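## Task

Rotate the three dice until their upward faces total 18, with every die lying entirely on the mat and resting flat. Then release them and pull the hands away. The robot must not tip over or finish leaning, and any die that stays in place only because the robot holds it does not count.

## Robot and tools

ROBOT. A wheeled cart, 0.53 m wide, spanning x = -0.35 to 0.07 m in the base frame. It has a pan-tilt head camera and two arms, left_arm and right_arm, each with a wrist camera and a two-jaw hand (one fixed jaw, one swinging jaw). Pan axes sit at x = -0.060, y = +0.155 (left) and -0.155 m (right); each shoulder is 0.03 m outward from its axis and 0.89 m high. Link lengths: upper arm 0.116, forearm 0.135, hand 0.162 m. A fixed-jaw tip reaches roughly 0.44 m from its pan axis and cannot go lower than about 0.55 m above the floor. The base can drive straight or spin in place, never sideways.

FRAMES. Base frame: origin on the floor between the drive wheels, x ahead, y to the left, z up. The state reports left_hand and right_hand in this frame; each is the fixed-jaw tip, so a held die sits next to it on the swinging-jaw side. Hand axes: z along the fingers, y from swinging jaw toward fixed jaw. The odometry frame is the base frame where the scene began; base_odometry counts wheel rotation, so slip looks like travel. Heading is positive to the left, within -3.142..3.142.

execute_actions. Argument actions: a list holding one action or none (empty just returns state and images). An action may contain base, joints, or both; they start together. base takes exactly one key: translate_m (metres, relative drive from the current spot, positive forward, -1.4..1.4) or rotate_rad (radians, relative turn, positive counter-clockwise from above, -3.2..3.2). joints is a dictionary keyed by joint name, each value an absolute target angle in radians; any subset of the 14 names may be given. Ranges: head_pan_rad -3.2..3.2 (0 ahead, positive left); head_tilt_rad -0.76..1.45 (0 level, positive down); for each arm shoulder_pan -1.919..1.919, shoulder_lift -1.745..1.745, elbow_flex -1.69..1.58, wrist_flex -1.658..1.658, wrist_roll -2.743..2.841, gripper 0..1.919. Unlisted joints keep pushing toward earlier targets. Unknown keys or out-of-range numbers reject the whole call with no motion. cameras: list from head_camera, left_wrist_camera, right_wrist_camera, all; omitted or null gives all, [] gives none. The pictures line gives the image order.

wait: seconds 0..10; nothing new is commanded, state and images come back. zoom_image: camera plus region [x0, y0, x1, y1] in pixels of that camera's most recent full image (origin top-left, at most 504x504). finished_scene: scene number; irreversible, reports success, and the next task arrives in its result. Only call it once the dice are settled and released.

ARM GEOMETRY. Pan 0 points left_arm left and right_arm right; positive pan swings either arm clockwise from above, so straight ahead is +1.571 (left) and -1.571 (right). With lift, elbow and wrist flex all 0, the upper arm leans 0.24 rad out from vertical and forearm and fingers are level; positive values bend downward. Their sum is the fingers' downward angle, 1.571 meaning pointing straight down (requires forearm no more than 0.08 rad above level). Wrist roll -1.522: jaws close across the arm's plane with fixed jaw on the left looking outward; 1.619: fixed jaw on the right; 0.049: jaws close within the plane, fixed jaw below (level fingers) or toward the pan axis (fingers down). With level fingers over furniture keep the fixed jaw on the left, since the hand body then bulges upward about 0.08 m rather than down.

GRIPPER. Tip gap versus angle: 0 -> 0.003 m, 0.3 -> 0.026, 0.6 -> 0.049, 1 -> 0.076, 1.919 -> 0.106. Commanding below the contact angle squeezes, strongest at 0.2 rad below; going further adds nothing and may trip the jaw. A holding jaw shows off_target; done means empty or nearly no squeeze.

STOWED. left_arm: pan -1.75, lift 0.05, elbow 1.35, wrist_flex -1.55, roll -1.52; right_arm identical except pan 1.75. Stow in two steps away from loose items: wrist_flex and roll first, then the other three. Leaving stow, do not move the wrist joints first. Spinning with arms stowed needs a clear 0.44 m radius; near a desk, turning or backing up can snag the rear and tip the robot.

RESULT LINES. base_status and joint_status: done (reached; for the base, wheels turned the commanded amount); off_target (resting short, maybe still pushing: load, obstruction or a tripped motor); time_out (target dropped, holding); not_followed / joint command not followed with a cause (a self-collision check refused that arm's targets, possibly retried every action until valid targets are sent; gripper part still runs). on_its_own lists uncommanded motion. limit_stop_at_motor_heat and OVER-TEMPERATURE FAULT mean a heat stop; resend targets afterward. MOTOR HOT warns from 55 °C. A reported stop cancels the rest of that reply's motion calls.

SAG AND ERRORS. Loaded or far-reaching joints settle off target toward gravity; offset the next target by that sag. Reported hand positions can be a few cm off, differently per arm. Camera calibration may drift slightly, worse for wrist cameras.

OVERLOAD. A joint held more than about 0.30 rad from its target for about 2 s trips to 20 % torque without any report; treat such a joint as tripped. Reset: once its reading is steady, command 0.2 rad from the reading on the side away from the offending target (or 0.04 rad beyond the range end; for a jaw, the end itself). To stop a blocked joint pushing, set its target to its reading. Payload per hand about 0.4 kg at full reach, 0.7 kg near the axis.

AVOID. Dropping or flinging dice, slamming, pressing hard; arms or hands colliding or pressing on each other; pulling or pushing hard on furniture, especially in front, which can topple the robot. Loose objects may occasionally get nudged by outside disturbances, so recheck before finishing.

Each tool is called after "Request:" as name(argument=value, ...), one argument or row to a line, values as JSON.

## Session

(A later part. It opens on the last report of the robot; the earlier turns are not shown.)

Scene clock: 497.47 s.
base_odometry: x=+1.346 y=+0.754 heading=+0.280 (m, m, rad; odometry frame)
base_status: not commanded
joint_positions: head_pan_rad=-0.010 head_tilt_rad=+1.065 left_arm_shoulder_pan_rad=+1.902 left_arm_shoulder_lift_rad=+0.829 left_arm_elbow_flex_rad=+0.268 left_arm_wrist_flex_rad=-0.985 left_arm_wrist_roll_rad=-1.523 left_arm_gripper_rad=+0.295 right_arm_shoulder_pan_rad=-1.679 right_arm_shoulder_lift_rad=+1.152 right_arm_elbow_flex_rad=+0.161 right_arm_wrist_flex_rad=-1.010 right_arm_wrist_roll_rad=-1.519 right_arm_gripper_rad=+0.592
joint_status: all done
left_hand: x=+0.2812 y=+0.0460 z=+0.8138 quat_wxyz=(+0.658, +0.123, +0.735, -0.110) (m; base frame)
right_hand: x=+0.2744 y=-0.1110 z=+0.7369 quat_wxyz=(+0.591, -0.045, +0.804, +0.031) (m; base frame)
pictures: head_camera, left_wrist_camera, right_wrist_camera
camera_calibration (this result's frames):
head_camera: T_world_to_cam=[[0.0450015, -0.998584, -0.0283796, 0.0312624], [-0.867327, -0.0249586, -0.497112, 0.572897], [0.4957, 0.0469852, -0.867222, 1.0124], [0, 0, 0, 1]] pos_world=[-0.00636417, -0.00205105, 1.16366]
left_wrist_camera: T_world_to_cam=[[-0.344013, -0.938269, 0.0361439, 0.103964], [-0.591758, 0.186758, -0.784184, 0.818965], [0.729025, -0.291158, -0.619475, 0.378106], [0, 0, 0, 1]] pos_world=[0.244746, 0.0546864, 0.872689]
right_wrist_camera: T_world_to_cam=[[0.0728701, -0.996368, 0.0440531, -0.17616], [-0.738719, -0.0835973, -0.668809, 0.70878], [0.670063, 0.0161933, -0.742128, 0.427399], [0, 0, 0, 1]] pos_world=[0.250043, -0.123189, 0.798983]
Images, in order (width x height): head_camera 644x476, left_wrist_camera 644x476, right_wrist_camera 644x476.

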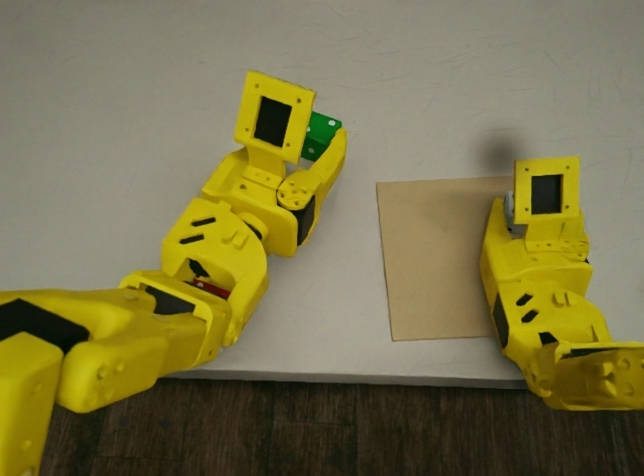

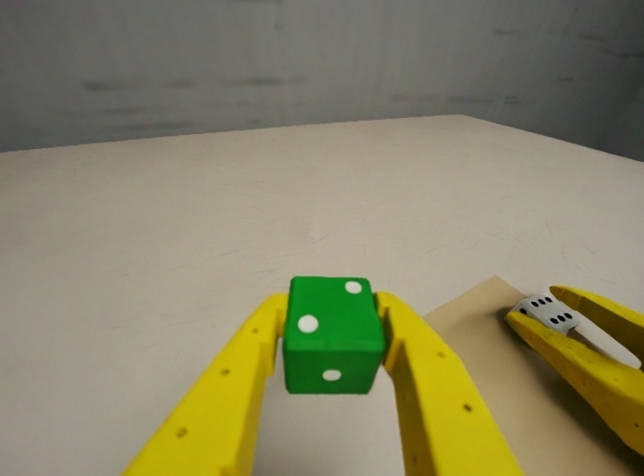

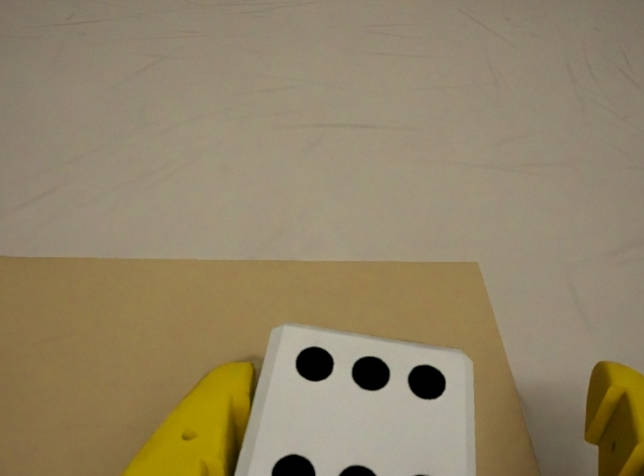

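Request:
execute_actions(
  actions=[
    {"base":{"rotate_rad":-0.54},"joints":{"right_arm_shoulder_pan_rad":-1.72,"right_arm_shoulder_lift_rad":0.5,"right_arm_wrist_flex_rad":-1.1,"left_arm_shoulder_lift_rad":0.97,"left_arm_wrist_flex_rad":-1.07}},
  ],
)

Scene clock: 522.27 s.
base_odometry: x=+1.346 y=+0.754 heading=-0.259 (m, m, rad; odometry frame)
base_status: done
joint_positions: head_pan_rad=-0.010 head_tilt_rad=+1.065 left_arm_shoulder_pan_rad=+1.902 left_arm_shoulder_lift_rad=+0.990 left_arm_elbow_flex_rad=+0.268 left_arm_wrist_flex_rad=-1.054 left_arm_wrist_roll_rad=-1.523 left_arm_gripper_rad=+0.295 right_arm_shoulder_pan_rad=-1.715 right_arm_shoulder_lift_rad=+0.563 right_arm_elbow_flex_rad=+0.162 right_arm_wrist_flex_rad=-1.085 right_arm_wrist_roll_rad=-1.519 right_arm_gripper_rad=+0.592
joint_status: all done
left_hand: x=+0.2675 y=+0.0507 z=+0.7731 quat_wxyz=(+0.623, +0.128, +0.765, -0.104) (m; base frame)
right_hand: x=+0.3039 y=-0.0942 z=+0.9448 quat_wxyz=(+0.820, -0.042, +0.568, +0.058) (m; base frame)
pictures: head_camera, left_wrist_camera, right_wrist_camera
camera_calibration (this result's frames):
head_camera: T_world_to_cam=[[0.0450694, -0.998581, -0.0283796, 0.0312656], [-0.867326, -0.0250175, -0.497112, 0.572897], [0.495696, 0.0470189, -0.867222, 1.0124], [0, 0, 0, 1]] pos_world=[-0.00636403, -0.00204828, 1.16366]
left_wrist_camera: T_world_to_cam=[[-0.340788, -0.939376, 0.0378923, 0.102979], [-0.657442, 0.209309, -0.72385, 0.747814], [0.672036, -0.271592, -0.688916, 0.432147], [0, 0, 0, 1]] pos_world=[0.23632, 0.057579, 0.835116]
right_wrist_camera: T_world_to_cam=[[0.0899646, -0.995856, 0.0133147, -0.146788], [-0.172263, -0.0287266, -0.984632, 1.00252], [0.980934, 0.0862884, -0.174133, -0.0628881], [0, 0, 0, 1]] pos_world=[0.247591, -0.111955, 0.978113]
Images, in order (width x height): head_camera 644x476, left_wrist_camera 644x476, right_wrist_camera 644x476.

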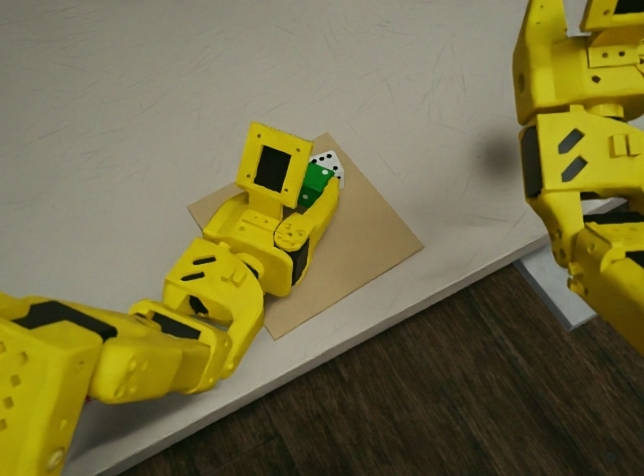

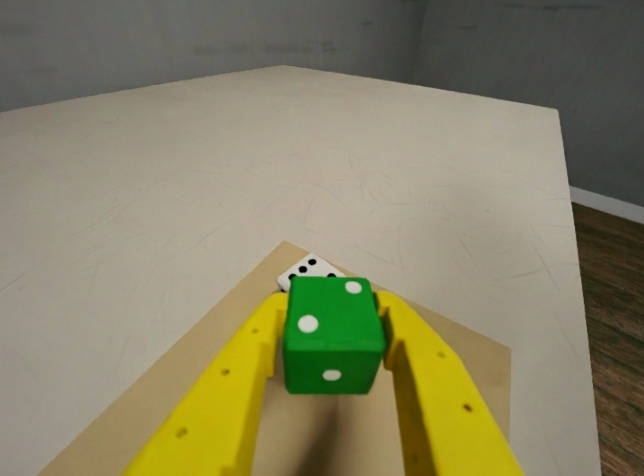

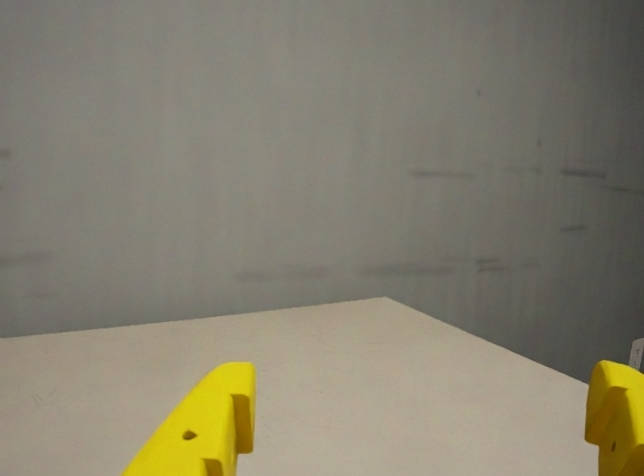

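Request:
execute_actions(
  actions=[
    {"joints":{"left_arm_shoulder_lift_rad":1.115,"left_arm_elbow_flex_rad":0.341,"left_arm_wrist_flex_rad":-1.19,"right_arm_shoulder_pan_rad":-1.55,"right_arm_shoulder_lift_rad":0.3,"right_arm_elbow_flex_rad":-0.15,"right_arm_wrist_flex_rad":-0.55,"right_arm_wrist_roll_rad":-2.0}},
  ],
  cameras=["head_camera","left_wrist_camera"],
)

Scene clock: 545.43 s.
base_odometry: x=+1.346 y=+0.754 heading=-0.259 (m, m, rad; odometry frame)
base_status: not commanded
joint_positions: head_pan_rad=-0.010 head_tilt_rad=+1.065 left_arm_shoulder_pan_rad=+1.902 left_arm_shoulder_lift_rad=+1.117 left_arm_elbow_flex_rad=+0.335 left_arm_wrist_flex_rad=-1.184 left_arm_wrist_roll_rad=-1.523 left_arm_gripper_rad=+0.295 right_arm_shoulder_pan_rad=-1.556 right_arm_shoulder_lift_rad=+0.358 right_arm_elbow_flex_rad=-0.109 right_arm_wrist_flex_rad=-0.552 right_arm_wrist_roll_rad=-1.988 right_arm_gripper_rad=+0.592
joint_status: all done
left_hand: x=+0.2449 y=+0.0585 z=+0.7422 quat_wxyz=(+0.598, +0.131, +0.784, -0.100) (m; base frame)
right_hand: x=+0.3204 y=-0.1537 z=+1.0126 quat_wxyz=(+0.785, +0.141, +0.575, +0.180) (m; base frame)
pictures: head_camera, left_wrist_camera
camera_calibration (this result's frames):
head_camera: T_world_to_cam=[[0.0450694, -0.998581, -0.0283794, 0.0312654], [-0.867324, -0.0250175, -0.497115, 0.5729], [0.495699, 0.0470188, -0.867221, 1.0124], [0, 0, 0, 1]] pos_world=[-0.00636407, -0.00204829, 1.16366]
left_wrist_camera: T_world_to_cam=[[-0.338447, -0.94018, 0.0389261, 0.102443], [-0.700167, 0.223978, -0.677938, 0.684546], [0.628665, -0.256701, -0.734087, 0.471414], [0, 0, 0, 1]] pos_world=[0.217606, 0.0640044, 0.806151]
Images, in order (width x height): head_camera 644x476, left_wrist_camera 644x476.

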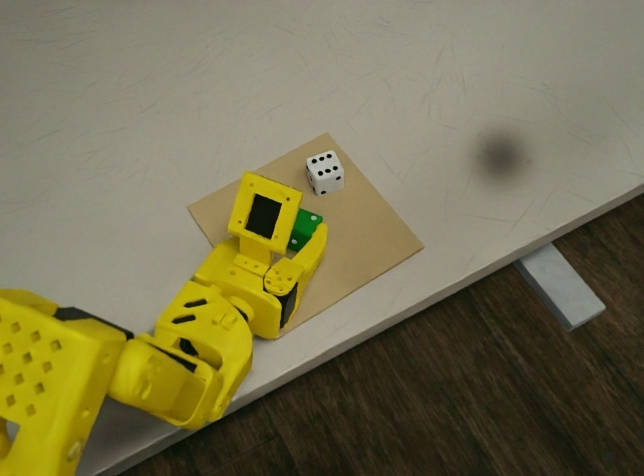

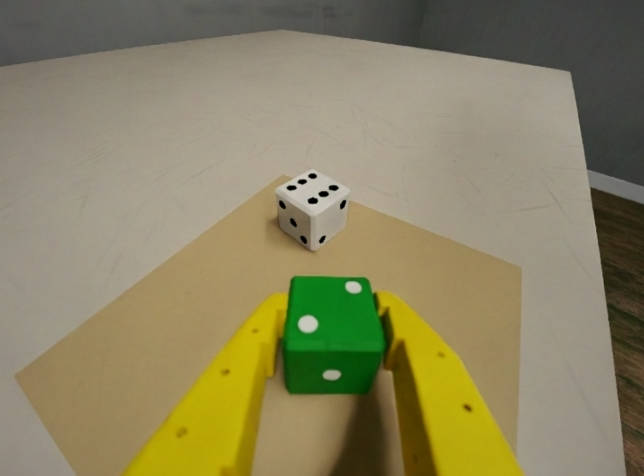

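Request:
execute_actions(
  actions=[
    {"joints":{"left_arm_gripper_rad":0.6,"right_arm_wrist_flex_rad":0.1,"right_arm_wrist_roll_rad":-2.5}},
  ],
  cameras=["head_camera","left_wrist_camera"],
)

Scene clock: 553.60 s.
base_odometry: x=+1.346 y=+0.754 heading=-0.259 (m, m, rad; odometry frame)
base_status: not commanded
joint_positions: head_pan_rad=-0.010 head_tilt_rad=+1.065 left_arm_shoulder_pan_rad=+1.902 left_arm_shoulder_lift_rad=+1.129 left_arm_elbow_flex_rad=+0.340 left_arm_wrist_flex_rad=-1.184 left_arm_wrist_roll_rad=-1.523 left_arm_gripper_rad=+0.593 right_arm_shoulder_pan_rad=-1.556 right_arm_shoulder_lift_rad=+0.358 right_arm_elbow_flex_rad=-0.111 right_arm_wrist_flex_rad=+0.099 right_arm_wrist_roll_rad=-2.490 right_arm_gripper_rad=+0.592
joint_status: all done
left_hand: x=+0.2424 y=+0.0593 z=+0.7379 quat_wxyz=(+0.592, +0.132, +0.789, -0.099) (m; base frame)
right_hand: x=+0.3213 y=-0.1562 z=+0.9132 quat_wxyz=(+0.511, +0.386, +0.721, +0.264) (m; base frame)
pictures: head_camera, left_wrist_camera
camera_calibration (this result's frames):
head_camera: T_world_to_cam=[[0.0450695, -0.998581, -0.0283794, 0.0312654], [-0.867324, -0.0250175, -0.497115, 0.5729], [0.495699, 0.0470189, -0.867221, 1.0124], [0, 0, 0, 1]] pos_world=[-0.00636407, -0.00204828, 1.16366]
left_wrist_camera: T_world_to_cam=[[-0.337824, -0.940394, 0.0391704, 0.102254], [-0.710887, 0.227659, -0.665441, 0.672775], [0.616859, -0.252647, -0.745422, 0.481049], [0, 0, 0, 1]] pos_world=[0.216071, 0.0645315, 0.802271]
Images, in order (width x height): head_camera 644x476, left_wrist_camera 644x476.

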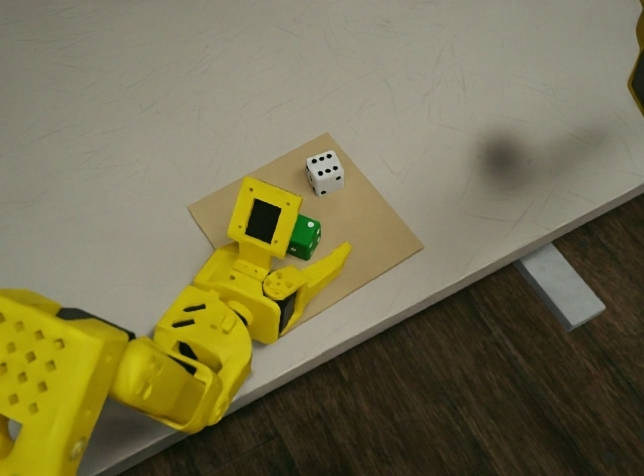

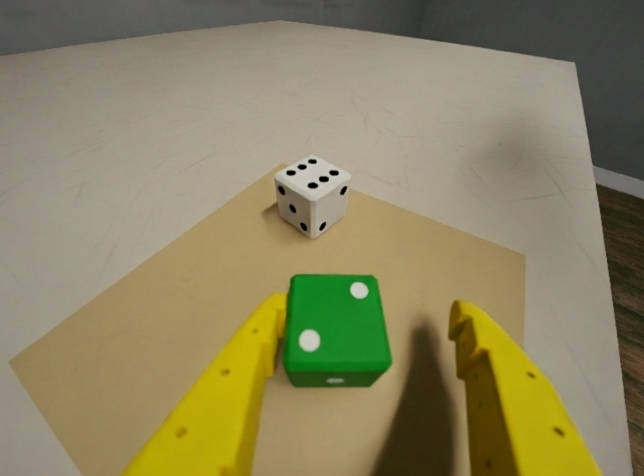

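Request:
execute_actions(
  actions=[
    {"base":{"rotate_rad":0.53},"joints":{"left_arm_shoulder_pan_rad":1.82,"left_arm_shoulder_lift_rad":0.2,"left_arm_elbow_flex_rad":-0.1,"left_arm_wrist_flex_rad":-0.1,"left_arm_wrist_roll_rad":0.2,"right_arm_shoulder_pan_rad":-1.75,"right_arm_wrist_flex_rad":1.2,"right_arm_wrist_roll_rad":-2.68,"head_tilt_rad":1.2}},
  ],
)

Scene clock: 577.93 s.
base_odometry: x=+1.346 y=+0.754 heading=+0.270 (m, m, rad; odometry frame)
base_status: done
joint_positions: head_pan_rad=-0.010 head_tilt_rad=+1.195 left_arm_shoulder_pan_rad=+1.825 left_arm_shoulder_lift_rad=+0.256 left_arm_elbow_flex_rad=-0.064 left_arm_wrist_flex_rad=-0.101 left_arm_wrist_roll_rad=+0.192 left_arm_gripper_rad=+0.593 right_arm_shoulder_pan_rad=-1.745 right_arm_shoulder_lift_rad=+0.356 right_arm_elbow_flex_rad=-0.117 right_arm_wrist_flex_rad=+1.193 right_arm_wrist_roll_rad=-2.669 right_arm_gripper_rad=+0.592
joint_status: all done
left_hand: x=+0.3060 y=+0.0584 z=+0.9527 quat_wxyz=(+0.373, -0.493, +0.550, -0.561) (m; base frame)
right_hand: x=+0.1930 y=-0.1072 z=+0.8048 quat_wxyz=(+0.055, +0.467, +0.882, +0.043) (m; base frame)
pictures: head_camera, left_wrist_camera, right_wrist_camera
camera_calibration (this result's frames):
head_camera: T_world_to_cam=[[0.0409259, -0.998539, -0.0352729, 0.039005], [-0.924509, -0.0244552, -0.380374, 0.435844], [0.378956, 0.0481773, -0.92416, 1.07245], [0, 0, 0, 1]] pos_world=[-0.00506516, -0.00206096, 1.15827]
left_wrist_camera: T_world_to_cam=[[0.107474, 0.154808, 0.982081, -0.984093], [-0.708699, -0.680856, 0.184881, 0.103489], [0.697277, -0.71587, 0.0365383, -0.140872], [0, 0, 0, 1]] pos_world=[0.277334, 0.121961, 0.952474]
right_wrist_camera: T_world_to_cam=[[-0.807416, -0.584751, -0.0783915, 0.14312], [-0.550621, 0.699146, 0.456082, -0.163256], [-0.211888, 0.411412, -0.886478, 0.861033], [0, 0, 0, 1]] pos_world=[0.208107, -0.15641, 0.848964]
Images, in order (width x height): head_camera 644x476, left_wrist_camera 644x476, right_wrist_camera 644x476.

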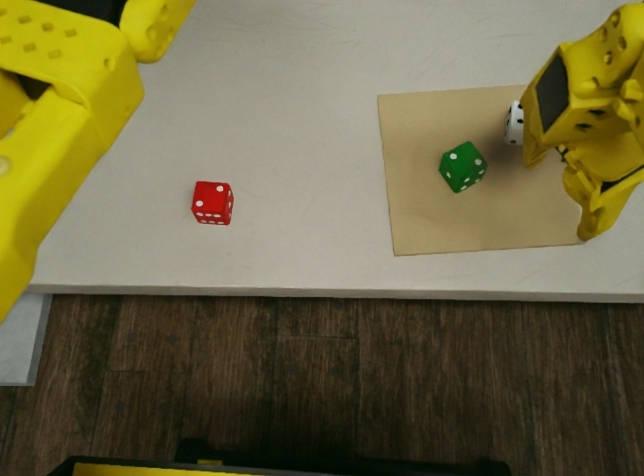

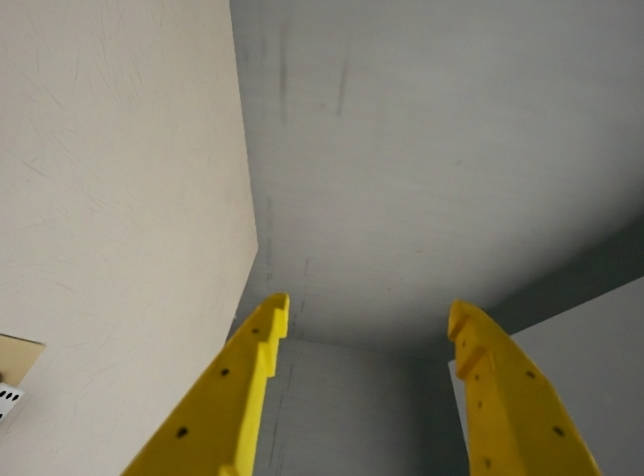

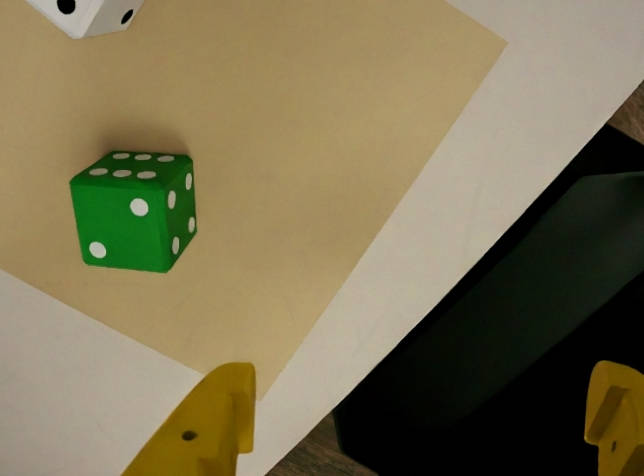

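Request:
execute_actions(
  actions=[
    {"base":{"translate_m":0.04},"joints":{"left_arm_shoulder_pan_rad":1.794,"left_arm_shoulder_lift_rad":0.283,"left_arm_elbow_flex_rad":0.18,"left_arm_wrist_flex_rad":1.096,"left_arm_wrist_roll_rad":1.761,"right_arm_shoulder_pan_rad":-1.888,"right_arm_shoulder_lift_rad":0.761,"right_arm_elbow_flex_rad":-0.631,"right_arm_wrist_flex_rad":1.396,"right_arm_wrist_roll_rad":-2.743}},
  ],
)

Scene clock: 626.40 s.
base_odometry: x=+1.385 y=+0.765 heading=+0.271 (m, m, rad; odometry frame)
base_status: done
joint_positions: head_pan_rad=-0.010 head_tilt_rad=+1.195 left_arm_shoulder_pan_rad=+1.799 left_arm_shoulder_lift_rad=+0.301 left_arm_elbow_flex_rad=+0.183 left_arm_wrist_flex_rad=+1.090 left_arm_wrist_roll_rad=+1.752 left_arm_gripper_rad=+0.593 right_arm_shoulder_pan_rad=-1.881 right_arm_shoulder_lift_rad=+0.775 right_arm_elbow_flex_rad=-0.599 right_arm_wrist_flex_rad=+1.389 right_arm_wrist_roll_rad=-2.734 right_arm_gripper_rad=+0.592
joint_status: all done
left_hand: x=+0.1457 y=+0.0991 z=+0.7745 quat_wxyz=(+0.000, -0.999, +0.047, +0.002) (m; base frame)
right_hand: x=+0.1973 y=-0.0695 z=+0.7758 quat_wxyz=(+0.002, +0.436, +0.900, +0.002) (m; base frame)
pictures: head_camera, left_wrist_camera, right_wrist_camera
camera_calibration (this result's frames):
head_camera: T_world_to_cam=[[0.0409261, -0.998539, -0.0352751, 0.0390076], [-0.924526, -0.0244567, -0.380334, 0.435797], [0.378916, 0.0481784, -0.924176, 1.07247], [0, 0, 0, 1]] pos_world=[-0.00506484, -0.00206089, 1.15827]
left_wrist_camera: T_world_to_cam=[[0.0608823, 0.997827, 0.0251901, -0.133796], [0.847741, -0.065014, 0.526411, -0.501779], [0.526905, -0.0106945, -0.849857, 0.648065], [0, 0, 0, 1]] pos_world=[0.0920554, 0.107814, 0.818275]
right_wrist_camera: T_world_to_cam=[[-0.765578, -0.642008, 0.0414383, 0.0611408], [-0.53701, 0.673184, 0.508373, -0.219086], [-0.354275, 0.366946, -0.860139, 0.825252], [0, 0, 0, 1]] pos_world=[0.221522, -0.116085, 0.818675]
Images, in order (width x height): head_camera 644x476, left_wrist_camera 644x476, right_wrist_camera 644x476.

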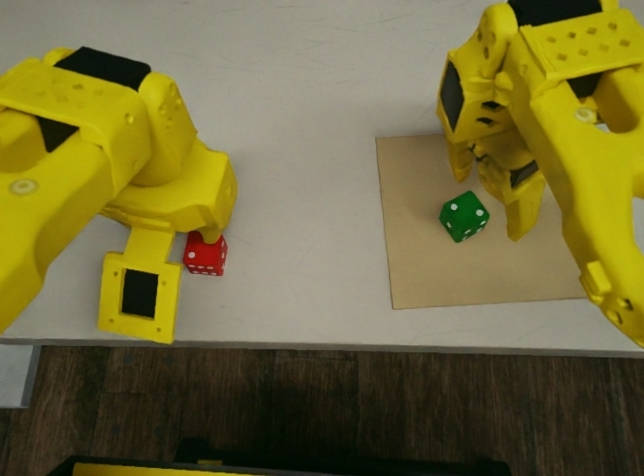

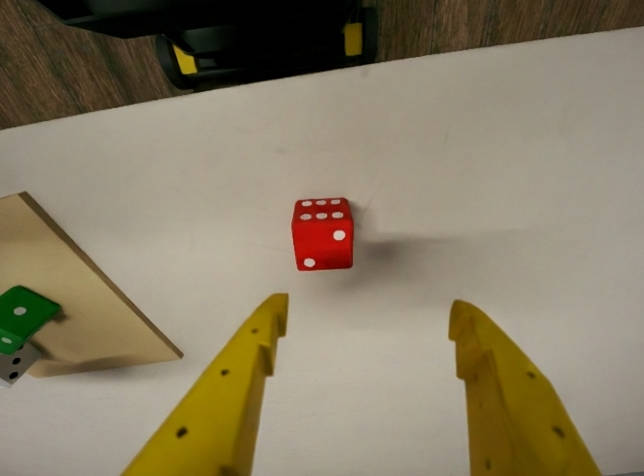

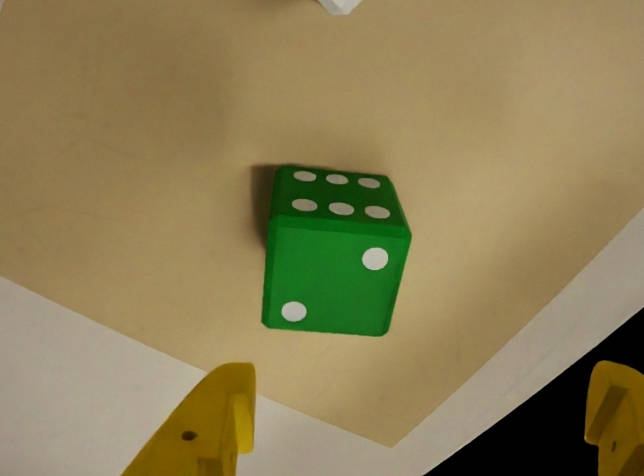

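Request:
execute_actions(
  actions=[
    {"joints":{"left_arm_shoulder_pan_rad":1.836,"left_arm_shoulder_lift_rad":0.482,"left_arm_elbow_flex_rad":0.286,"left_arm_wrist_flex_rad":0.777,"left_arm_wrist_roll_rad":1.84,"right_arm_shoulder_pan_rad":-1.906,"right_arm_shoulder_lift_rad":0.968,"right_arm_elbow_flex_rad":-0.643,"right_arm_wrist_flex_rad":1.189}},
  ],
)

Scene clock: 659.77 s.
base_odometry: x=+1.385 y=+0.765 heading=+0.271 (m, m, rad; odometry frame)
base_status: not commanded
joint_positions: head_pan_rad=-0.010 head_tilt_rad=+1.195 left_arm_shoulder_pan_rad=+1.829 left_arm_shoulder_lift_rad=+0.493 left_arm_elbow_flex_rad=+0.286 left_arm_wrist_flex_rad=+0.782 left_arm_wrist_roll_rad=+1.832 left_arm_gripper_rad=+0.593 right_arm_shoulder_pan_rad=-1.900 right_arm_shoulder_lift_rad=+0.984 right_arm_elbow_flex_rad=-0.611 right_arm_wrist_flex_rad=+1.197 right_arm_wrist_roll_rad=-2.734 right_arm_gripper_rad=+0.592
joint_status: all done
left_hand: x=+0.1425 y=+0.0933 z=+0.7284 quat_wxyz=(-0.001, -1.000, +0.023, -0.005) (m; base frame)
right_hand: x=+0.1990 y=-0.0637 z=+0.7282 quat_wxyz=(+0.000, +0.427, +0.904, +0.000) (m; base frame)
pictures: head_camera, left_wrist_camera, right_wrist_camera
camera_calibration (this result's frames):
head_camera: T_world_to_cam=[[0.0409263, -0.998539, -0.0352751, 0.0390076], [-0.924526, -0.0244568, -0.380334, 0.435797], [0.378915, 0.0481784, -0.924176, 1.07247], [0, 0, 0, 1]] pos_world=[-0.00506484, -0.00206088, 1.15827]
left_wrist_camera: T_world_to_cam=[[0.0115293, 0.999689, 0.0221081, -0.117571], [0.842773, -0.0216138, 0.537835, -0.486818], [0.538145, 0.0124313, -0.84276, 0.601596], [0, 0, 0, 1]] pos_world=[0.0878866, 0.0995339, 0.771429]
right_wrist_camera: T_world_to_cam=[[-0.753441, -0.655926, 0.0456949, 0.0617862], [-0.547093, 0.663942, 0.509775, -0.197541], [-0.364713, 0.359086, -0.859093, 0.783633], [0, 0, 0, 1]] pos_world=[0.22428, -0.109708, 0.771092]
Images, in order (width x height): head_camera 644x476, left_wrist_camera 644x476, right_wrist_camera 644x476.

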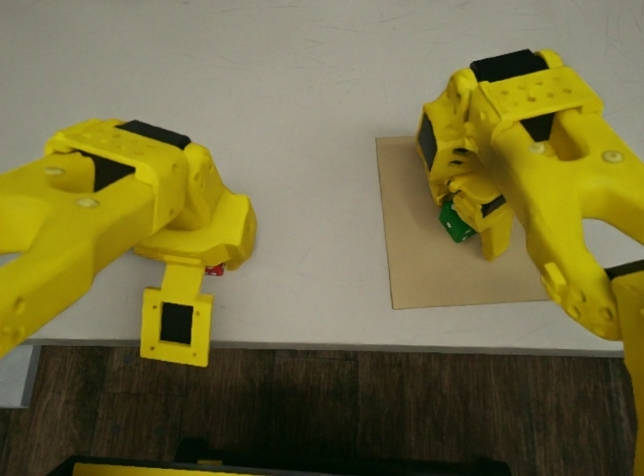

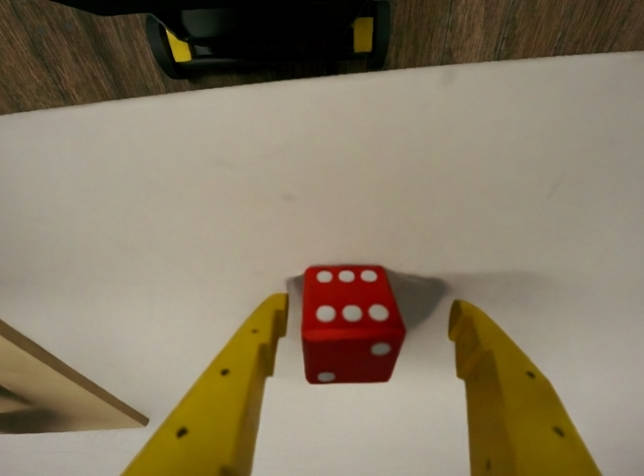

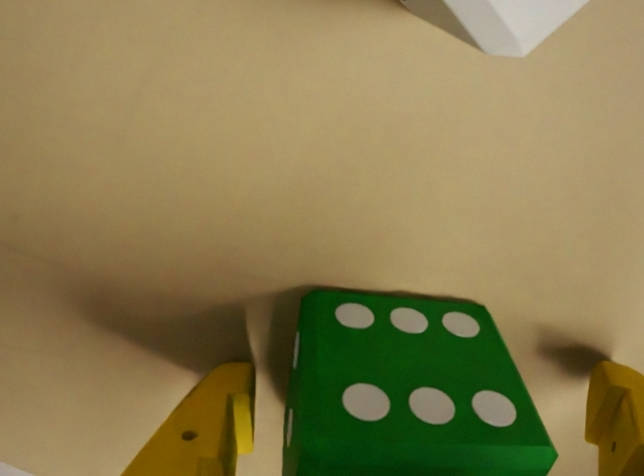

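Request:
execute_actions(
  actions=[
    {"joints":{"left_arm_gripper_rad":0.1,"right_arm_gripper_rad":0.1}},
  ],
  cameras=["left_wrist_camera","right_wrist_camera"],
)

Scene clock: 664.13 s.
base_odometry: x=+1.385 y=+0.765 heading=+0.271 (m, m, rad; odometry frame)
base_status: not commanded
joint_positions: head_pan_rad=-0.010 head_tilt_rad=+1.195 left_arm_shoulder_pan_rad=+1.829 left_arm_shoulder_lift_rad=+0.493 left_arm_elbow_flex_rad=+0.286 left_arm_wrist_flex_rad=+0.782 left_arm_wrist_roll_rad=+1.832 left_arm_gripper_rad=+0.297 right_arm_shoulder_pan_rad=-1.900 right_arm_shoulder_lift_rad=+0.984 right_arm_elbow_flex_rad=-0.614 right_arm_wrist_flex_rad=+1.197 right_arm_wrist_roll_rad=-2.734 right_arm_gripper_rad=+0.296
joint_status: left_arm_gripper_rad off_target (ended at +0.297, target +0.100); right_arm_gripper_rad off_target (ended at +0.296, target +0.100)
left_hand: x=+0.1425 y=+0.0933 z=+0.7284 quat_wxyz=(-0.001, -1.000, +0.023, -0.005) (m; base frame)
right_hand: x=+0.1996 y=-0.0635 z=+0.7286 quat_wxyz=(+0.001, +0.427, +0.904, +0.001) (m; base frame)
pictures: left_wrist_camera, right_wrist_camera
camera_calibration (this result's frames):
left_wrist_camera: T_world_to_cam=[[0.0115293, 0.999689, 0.0221081, -0.117571], [0.842773, -0.0216138, 0.537835, -0.486818], [0.538145, 0.0124313, -0.84276, 0.601596], [0, 0, 0, 1]] pos_world=[0.0878866, 0.0995339, 0.771429]
right_wrist_camera: T_world_to_cam=[[-0.753569, -0.65597, 0.0428572, 0.0644383], [-0.548572, 0.663437, 0.508841, -0.196619], [-0.362218, 0.359937, -0.859793, 0.784199], [0, 0, 0, 1]] pos_world=[0.224749, -0.109548, 0.771535]
Images, in order (width x height): left_wrist_camera 644x476, right_wrist_camera 644x476.

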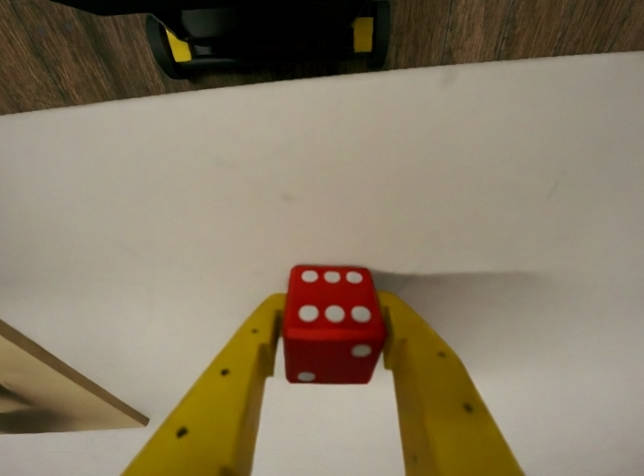

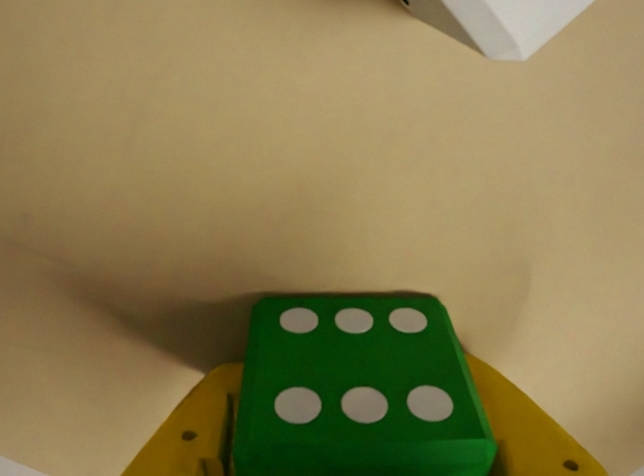

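Request:
execute_actions(
  actions=[
    {"base":{"translate_m":-0.05},"joints":{"left_arm_shoulder_pan_rad":1.75,"left_arm_shoulder_lift_rad":0.15,"left_arm_wrist_flex_rad":-0.5,"left_arm_wrist_roll_rad":0.15,"right_arm_shoulder_pan_rad":-1.75,"right_arm_shoulder_lift_rad":0.55,"right_arm_wrist_flex_rad":-0.4,"right_arm_wrist_roll_rad":-1.512,"head_tilt_rad":1.05}},
  ],
)

Scene clock: 720.93 s.
base_odometry: x=+1.337 y=+0.752 heading=+0.271 (m, m, rad; odometry frame)
base_status: done
joint_positions: head_pan_rad=-0.010 head_tilt_rad=+1.065 left_arm_shoulder_pan_rad=+1.757 left_arm_shoulder_lift_rad=+0.203 left_arm_elbow_flex_rad=+0.289 left_arm_wrist_flex_rad=-0.485 left_arm_wrist_roll_rad=+0.159 left_arm_gripper_rad=+0.297 right_arm_shoulder_pan_rad=-1.755 right_arm_shoulder_lift_rad=+0.622 right_arm_elbow_flex_rad=-0.615 right_arm_wrist_flex_rad=-0.383 right_arm_wrist_roll_rad=-1.522 right_arm_gripper_rad=+0.296
joint_status: all done
left_hand: x=+0.2958 y=+0.0866 z=+0.9306 quat_wxyz=(+0.419, -0.482, +0.521, -0.566) (m; base frame)
right_hand: x=+0.3348 y=-0.0735 z=+1.0324 quat_wxyz=(+0.823, -0.052, +0.560, +0.076) (m; base frame)
pictures: head_camera, left_wrist_camera, right_wrist_camera
camera_calibration (this result's frames):
head_camera: T_world_to_cam=[[0.045076, -0.99858, -0.0283797, 0.031266], [-0.867326, -0.0250233, -0.497111, 0.572895], [0.495695, 0.0470222, -0.867223, 1.0124], [0, 0, 0, 1]] pos_world=[-0.006364, -0.00204801, 1.16366]
left_wrist_camera: T_world_to_cam=[[0.00909782, 0.144366, 0.989483, -0.942532], [-0.675636, -0.728599, 0.112515, 0.181202], [0.73718, -0.669553, 0.0909099, -0.179161], [0, 0, 0, 1]] pos_world=[0.263075, 0.148135, 0.928519]
right_wrist_camera: T_world_to_cam=[[0.130512, -0.991401, 0.0095438, -0.139441], [-0.155106, -0.0299245, -0.987445, 1.09167], [0.979239, 0.127393, -0.157678, -0.0930784], [0, 0, 0, 1]] pos_world=[0.27867, -0.0937171, 1.06462]
Images, in order (width x height): head_camera 644x476, left_wrist_camera 644x476, right_wrist_camera 644x476.

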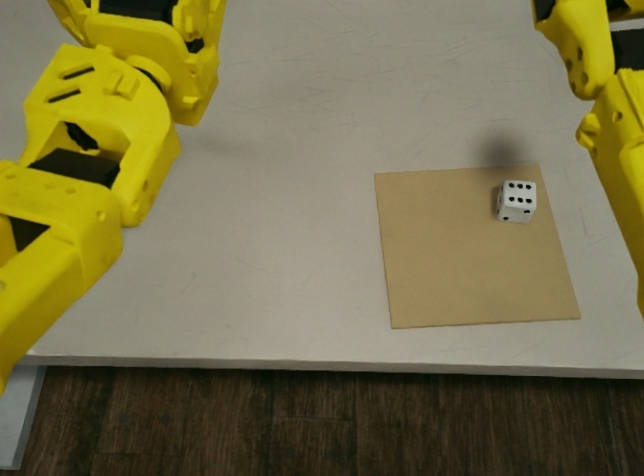

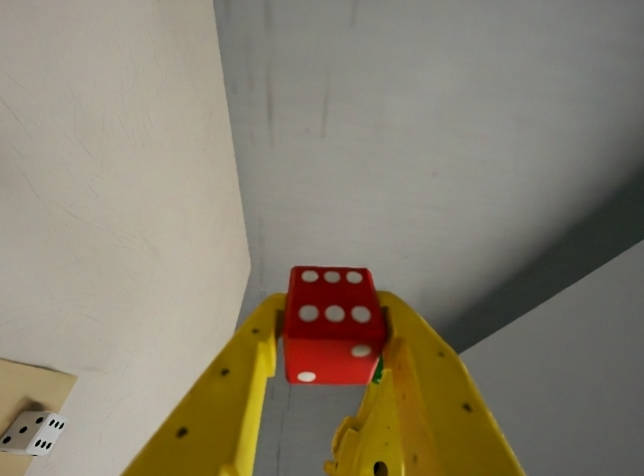

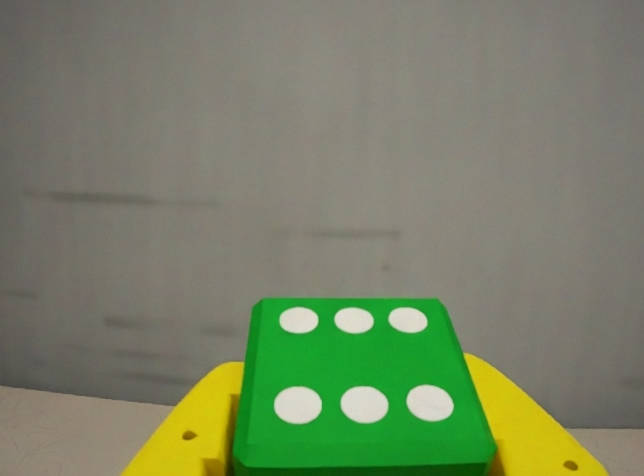

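Request:
execute_actions(
  actions=[
    {"base":{"rotate_rad":-0.32},"joints":{"left_arm_shoulder_pan_rad":1.907,"left_arm_shoulder_lift_rad":1.02,"left_arm_elbow_flex_rad":0.005,"left_arm_wrist_flex_rad":-0.932,"left_arm_wrist_roll_rad":-1.531,"right_arm_shoulder_pan_rad":-1.91,"right_arm_shoulder_lift_rad":0.98,"right_arm_elbow_flex_rad":0.262,"right_arm_wrist_flex_rad":-1.11}},
  ],
)

Scene clock: 740.10 s.
base_odometry: x=+1.337 y=+0.752 heading=-0.047 (m, m, rad; odometry frame)
base_status: done
joint_positions: head_pan_rad=-0.010 head_tilt_rad=+1.065 left_arm_shoulder_pan_rad=+1.902 left_arm_shoulder_lift_rad=+1.043 left_arm_elbow_flex_rad=+0.038 left_arm_wrist_flex_rad=-0.916 left_arm_wrist_roll_rad=-1.523 left_arm_gripper_rad=+0.297 right_arm_shoulder_pan_rad=-1.904 right_arm_shoulder_lift_rad=+1.002 right_arm_elbow_flex_rad=+0.262 right_arm_wrist_flex_rad=-1.093 right_arm_wrist_roll_rad=-1.522 right_arm_gripper_rad=+0.296
joint_status: all done
left_hand: x=+0.2907 y=+0.0428 z=+0.7833 quat_wxyz=(+0.638, +0.126, +0.752, -0.106) (m; base frame)
right_hand: x=+0.2627 y=-0.0351 z=+0.7764 quat_wxyz=(+0.635, -0.127, +0.754, +0.107) (m; base frame)
pictures: head_camera, left_wrist_camera, right_wrist_camera
camera_calibration (this result's frames):
head_camera: T_world_to_cam=[[0.0450776, -0.99858, -0.0283797, 0.031266], [-0.867326, -0.0250247, -0.497111, 0.572896], [0.495695, 0.047023, -0.867223, 1.0124], [0, 0, 0, 1]] pos_world=[-0.006364, -0.00204795, 1.16366]
left_wrist_camera: T_world_to_cam=[[-0.34215, -0.938908, 0.037202, 0.103931], [-0.630714, 0.200133, -0.749764, 0.785098], [0.696515, -0.279996, -0.660658, 0.392551], [0, 0, 0, 1]] pos_world=[0.257315, 0.0503708, 0.844114]
right_wrist_camera: T_world_to_cam=[[0.28815, -0.956906, 0.0360733, -0.150359], [-0.612954, -0.213257, -0.760795, 0.766781], [0.735702, 0.197112, -0.647989, 0.379373], [0, 0, 0, 1]] pos_world=[0.234222, -0.0551367, 0.834617]
Images, in order (width x height): head_camera 644x476, left_wrist_camera 644x476, right_wrist_camera 644x476.

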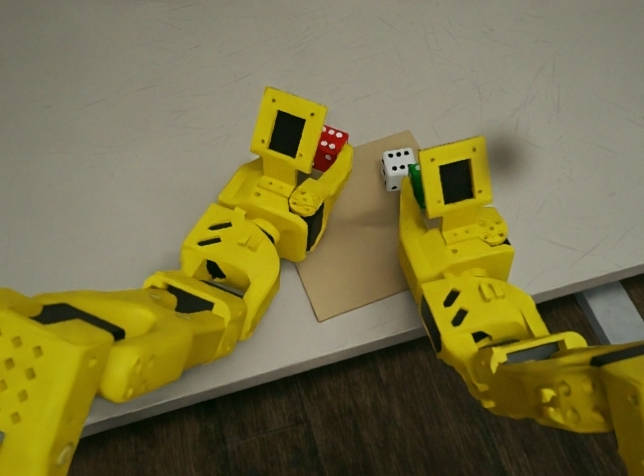

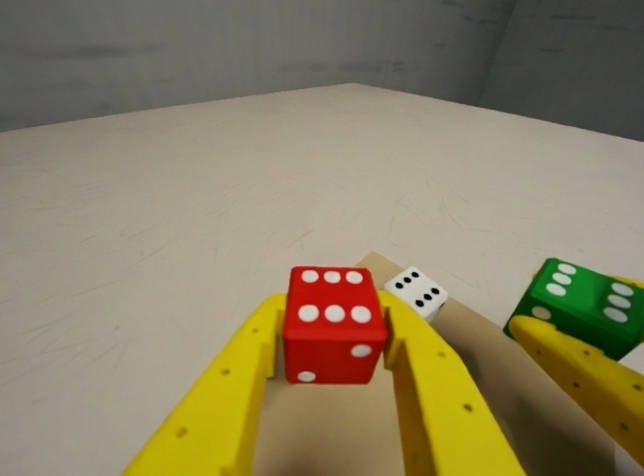

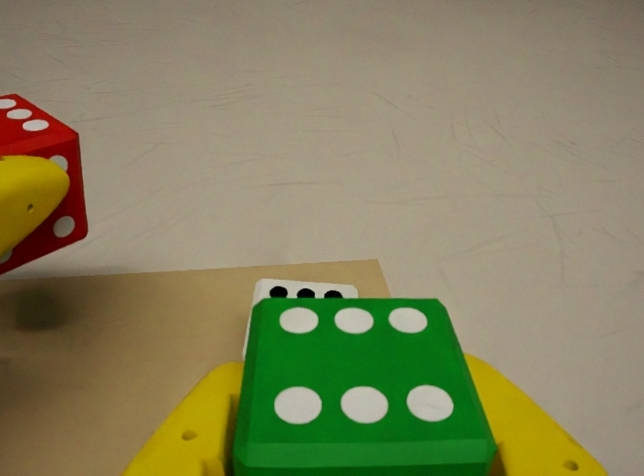

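Request:
execute_actions(
  actions=[
    {"joints":{"left_arm_shoulder_lift_rad":1.158,"right_arm_shoulder_lift_rad":1.114}},
  ],
)

Scene clock: 754.90 s.
base_odometry: x=+1.337 y=+0.752 heading=-0.047 (m, m, rad; odometry frame)
base_status: not commanded
joint_positions: head_pan_rad=-0.010 head_tilt_rad=+1.065 left_arm_shoulder_pan_rad=+1.902 left_arm_shoulder_lift_rad=+1.178 left_arm_elbow_flex_rad=+0.033 left_arm_wrist_flex_rad=-0.918 left_arm_wrist_roll_rad=-1.523 left_arm_gripper_rad=+0.297 right_arm_shoulder_pan_rad=-1.904 right_arm_shoulder_lift_rad=+1.126 right_arm_elbow_flex_rad=+0.262 right_arm_wrist_flex_rad=-1.093 right_arm_wrist_roll_rad=-1.522 right_arm_gripper_rad=+0.296
joint_status: all done
left_hand: x=+0.2745 y=+0.0483 z=+0.7401 quat_wxyz=(+0.588, +0.132, +0.792, -0.098) (m; base frame)
right_hand: x=+0.2466 y=-0.0407 z=+0.7385 quat_wxyz=(+0.587, -0.133, +0.792, +0.099) (m; base frame)
pictures: head_camera, left_wrist_camera, right_wrist_camera
camera_calibration (this result's frames):
head_camera: T_world_to_cam=[[0.0450777, -0.99858, -0.0283797, 0.031266], [-0.867326, -0.0250247, -0.497111, 0.572896], [0.495695, 0.047023, -0.867223, 1.0124], [0, 0, 0, 1]] pos_world=[-0.006364, -0.00204795, 1.16366]
left_wrist_camera: T_world_to_cam=[[-0.337482, -0.940511, 0.0392989, 0.102465], [-0.716649, 0.229637, -0.658544, 0.696001], [0.610344, -0.25041, -0.751515, 0.466256], [0, 0, 0, 1]] pos_world=[0.248793, 0.053297, 0.804719]
right_wrist_camera: T_world_to_cam=[[0.292672, -0.95534, 0.0408542, -0.154264], [-0.697323, -0.242472, -0.674498, 0.682755], [0.654281, 0.168918, -0.737145, 0.452443], [0, 0, 0, 1]] pos_world=[0.225225, -0.0582519, 0.800336]
Images, in order (width x height): head_camera 644x476, left_wrist_camera 644x476, right_wrist_camera 644x476.

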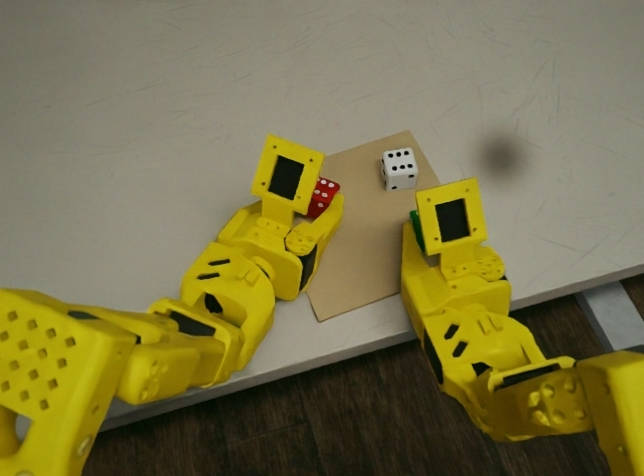

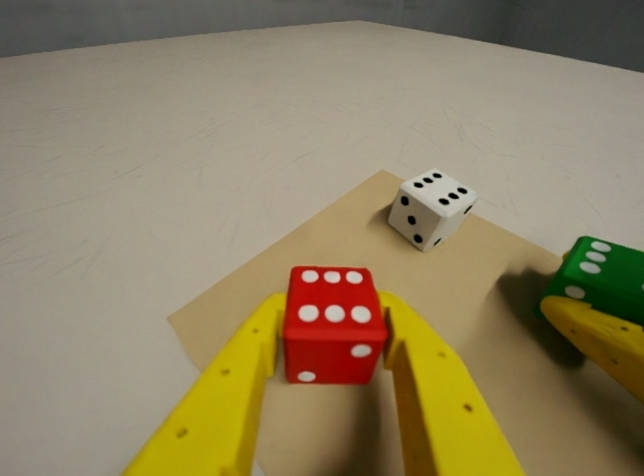

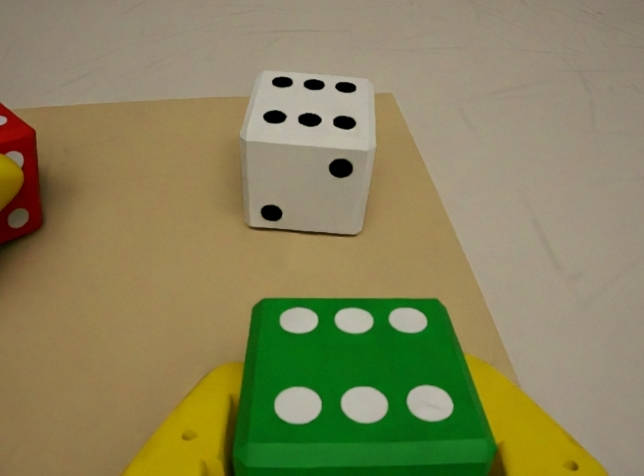

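Request:
execute_actions(
  actions=[
    {"joints":{"left_arm_gripper_rad":0.53,"right_arm_gripper_rad":0.55,"right_arm_shoulder_lift_rad":1.124}},
  ],
)

Scene clock: 763.03 s.
base_odometry: x=+1.337 y=+0.752 heading=-0.047 (m, m, rad; odometry frame)
base_status: not commanded
joint_positions: head_pan_rad=-0.010 head_tilt_rad=+1.065 left_arm_shoulder_pan_rad=+1.902 left_arm_shoulder_lift_rad=+1.178 left_arm_elbow_flex_rad=+0.033 left_arm_wrist_flex_rad=-0.918 left_arm_wrist_roll_rad=-1.523 left_arm_gripper_rad=+0.522 right_arm_shoulder_pan_rad=-1.904 right_arm_shoulder_lift_rad=+1.136 right_arm_elbow_flex_rad=+0.262 right_arm_wrist_flex_rad=-1.093 right_arm_wrist_roll_rad=-1.522 right_arm_gripper_rad=+0.541
joint_status: all done
left_hand: x=+0.2745 y=+0.0483 z=+0.7401 quat_wxyz=(+0.588, +0.132, +0.792, -0.098) (m; base frame)
right_hand: x=+0.2453 y=-0.0411 z=+0.7357 quat_wxyz=(+0.583, -0.134, +0.795, +0.098) (m; base frame)
pictures: head_camera, left_wrist_camera, right_wrist_camera
camera_calibration (this result's frames):
head_camera: T_world_to_cam=[[0.0450777, -0.99858, -0.0283797, 0.031266], [-0.867326, -0.0250247, -0.497111, 0.572896], [0.495695, 0.047023, -0.867223, 1.0124], [0, 0, 0, 1]] pos_world=[-0.006364, -0.00204795, 1.16366]
left_wrist_camera: T_world_to_cam=[[-0.337482, -0.940511, 0.0392989, 0.102465], [-0.716649, 0.229637, -0.658544, 0.696001], [0.610344, -0.25041, -0.751515, 0.466256], [0, 0, 0, 1]] pos_world=[0.248793, 0.053297, 0.804719]
right_wrist_camera: T_world_to_cam=[[0.293028, -0.955216, 0.0411841, -0.15453], [-0.70316, -0.244493, -0.667674, 0.676179], [0.647843, 0.166689, -0.743313, 0.457432], [0, 0, 0, 1]] pos_world=[0.2244, -0.0585377, 0.797847]
Images, in order (width x height): head_camera 644x476, left_wrist_camera 644x476, right_wrist_camera 644x476.

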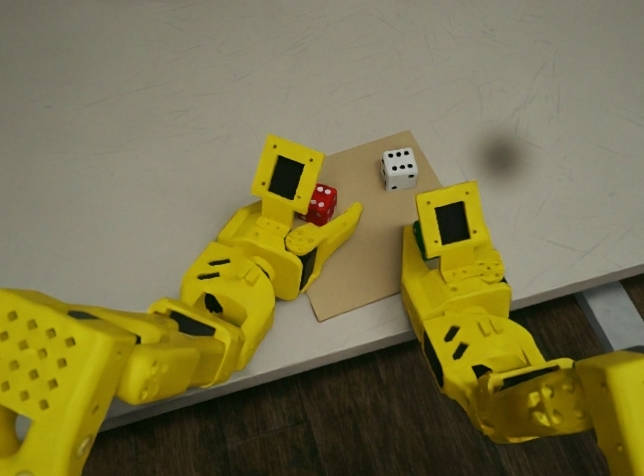

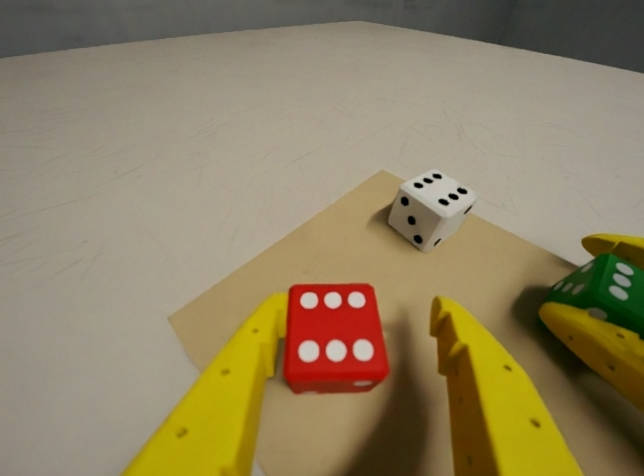

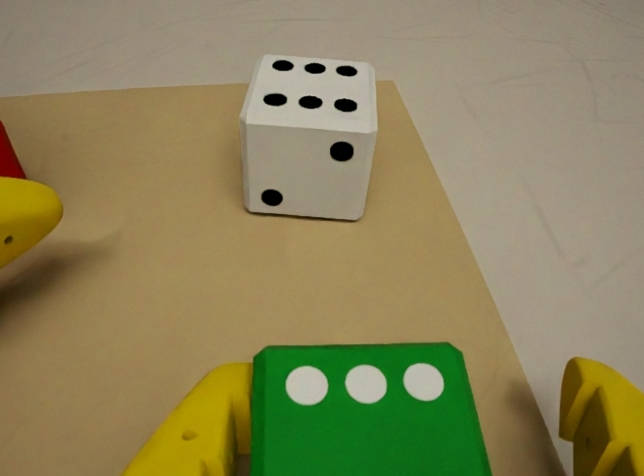

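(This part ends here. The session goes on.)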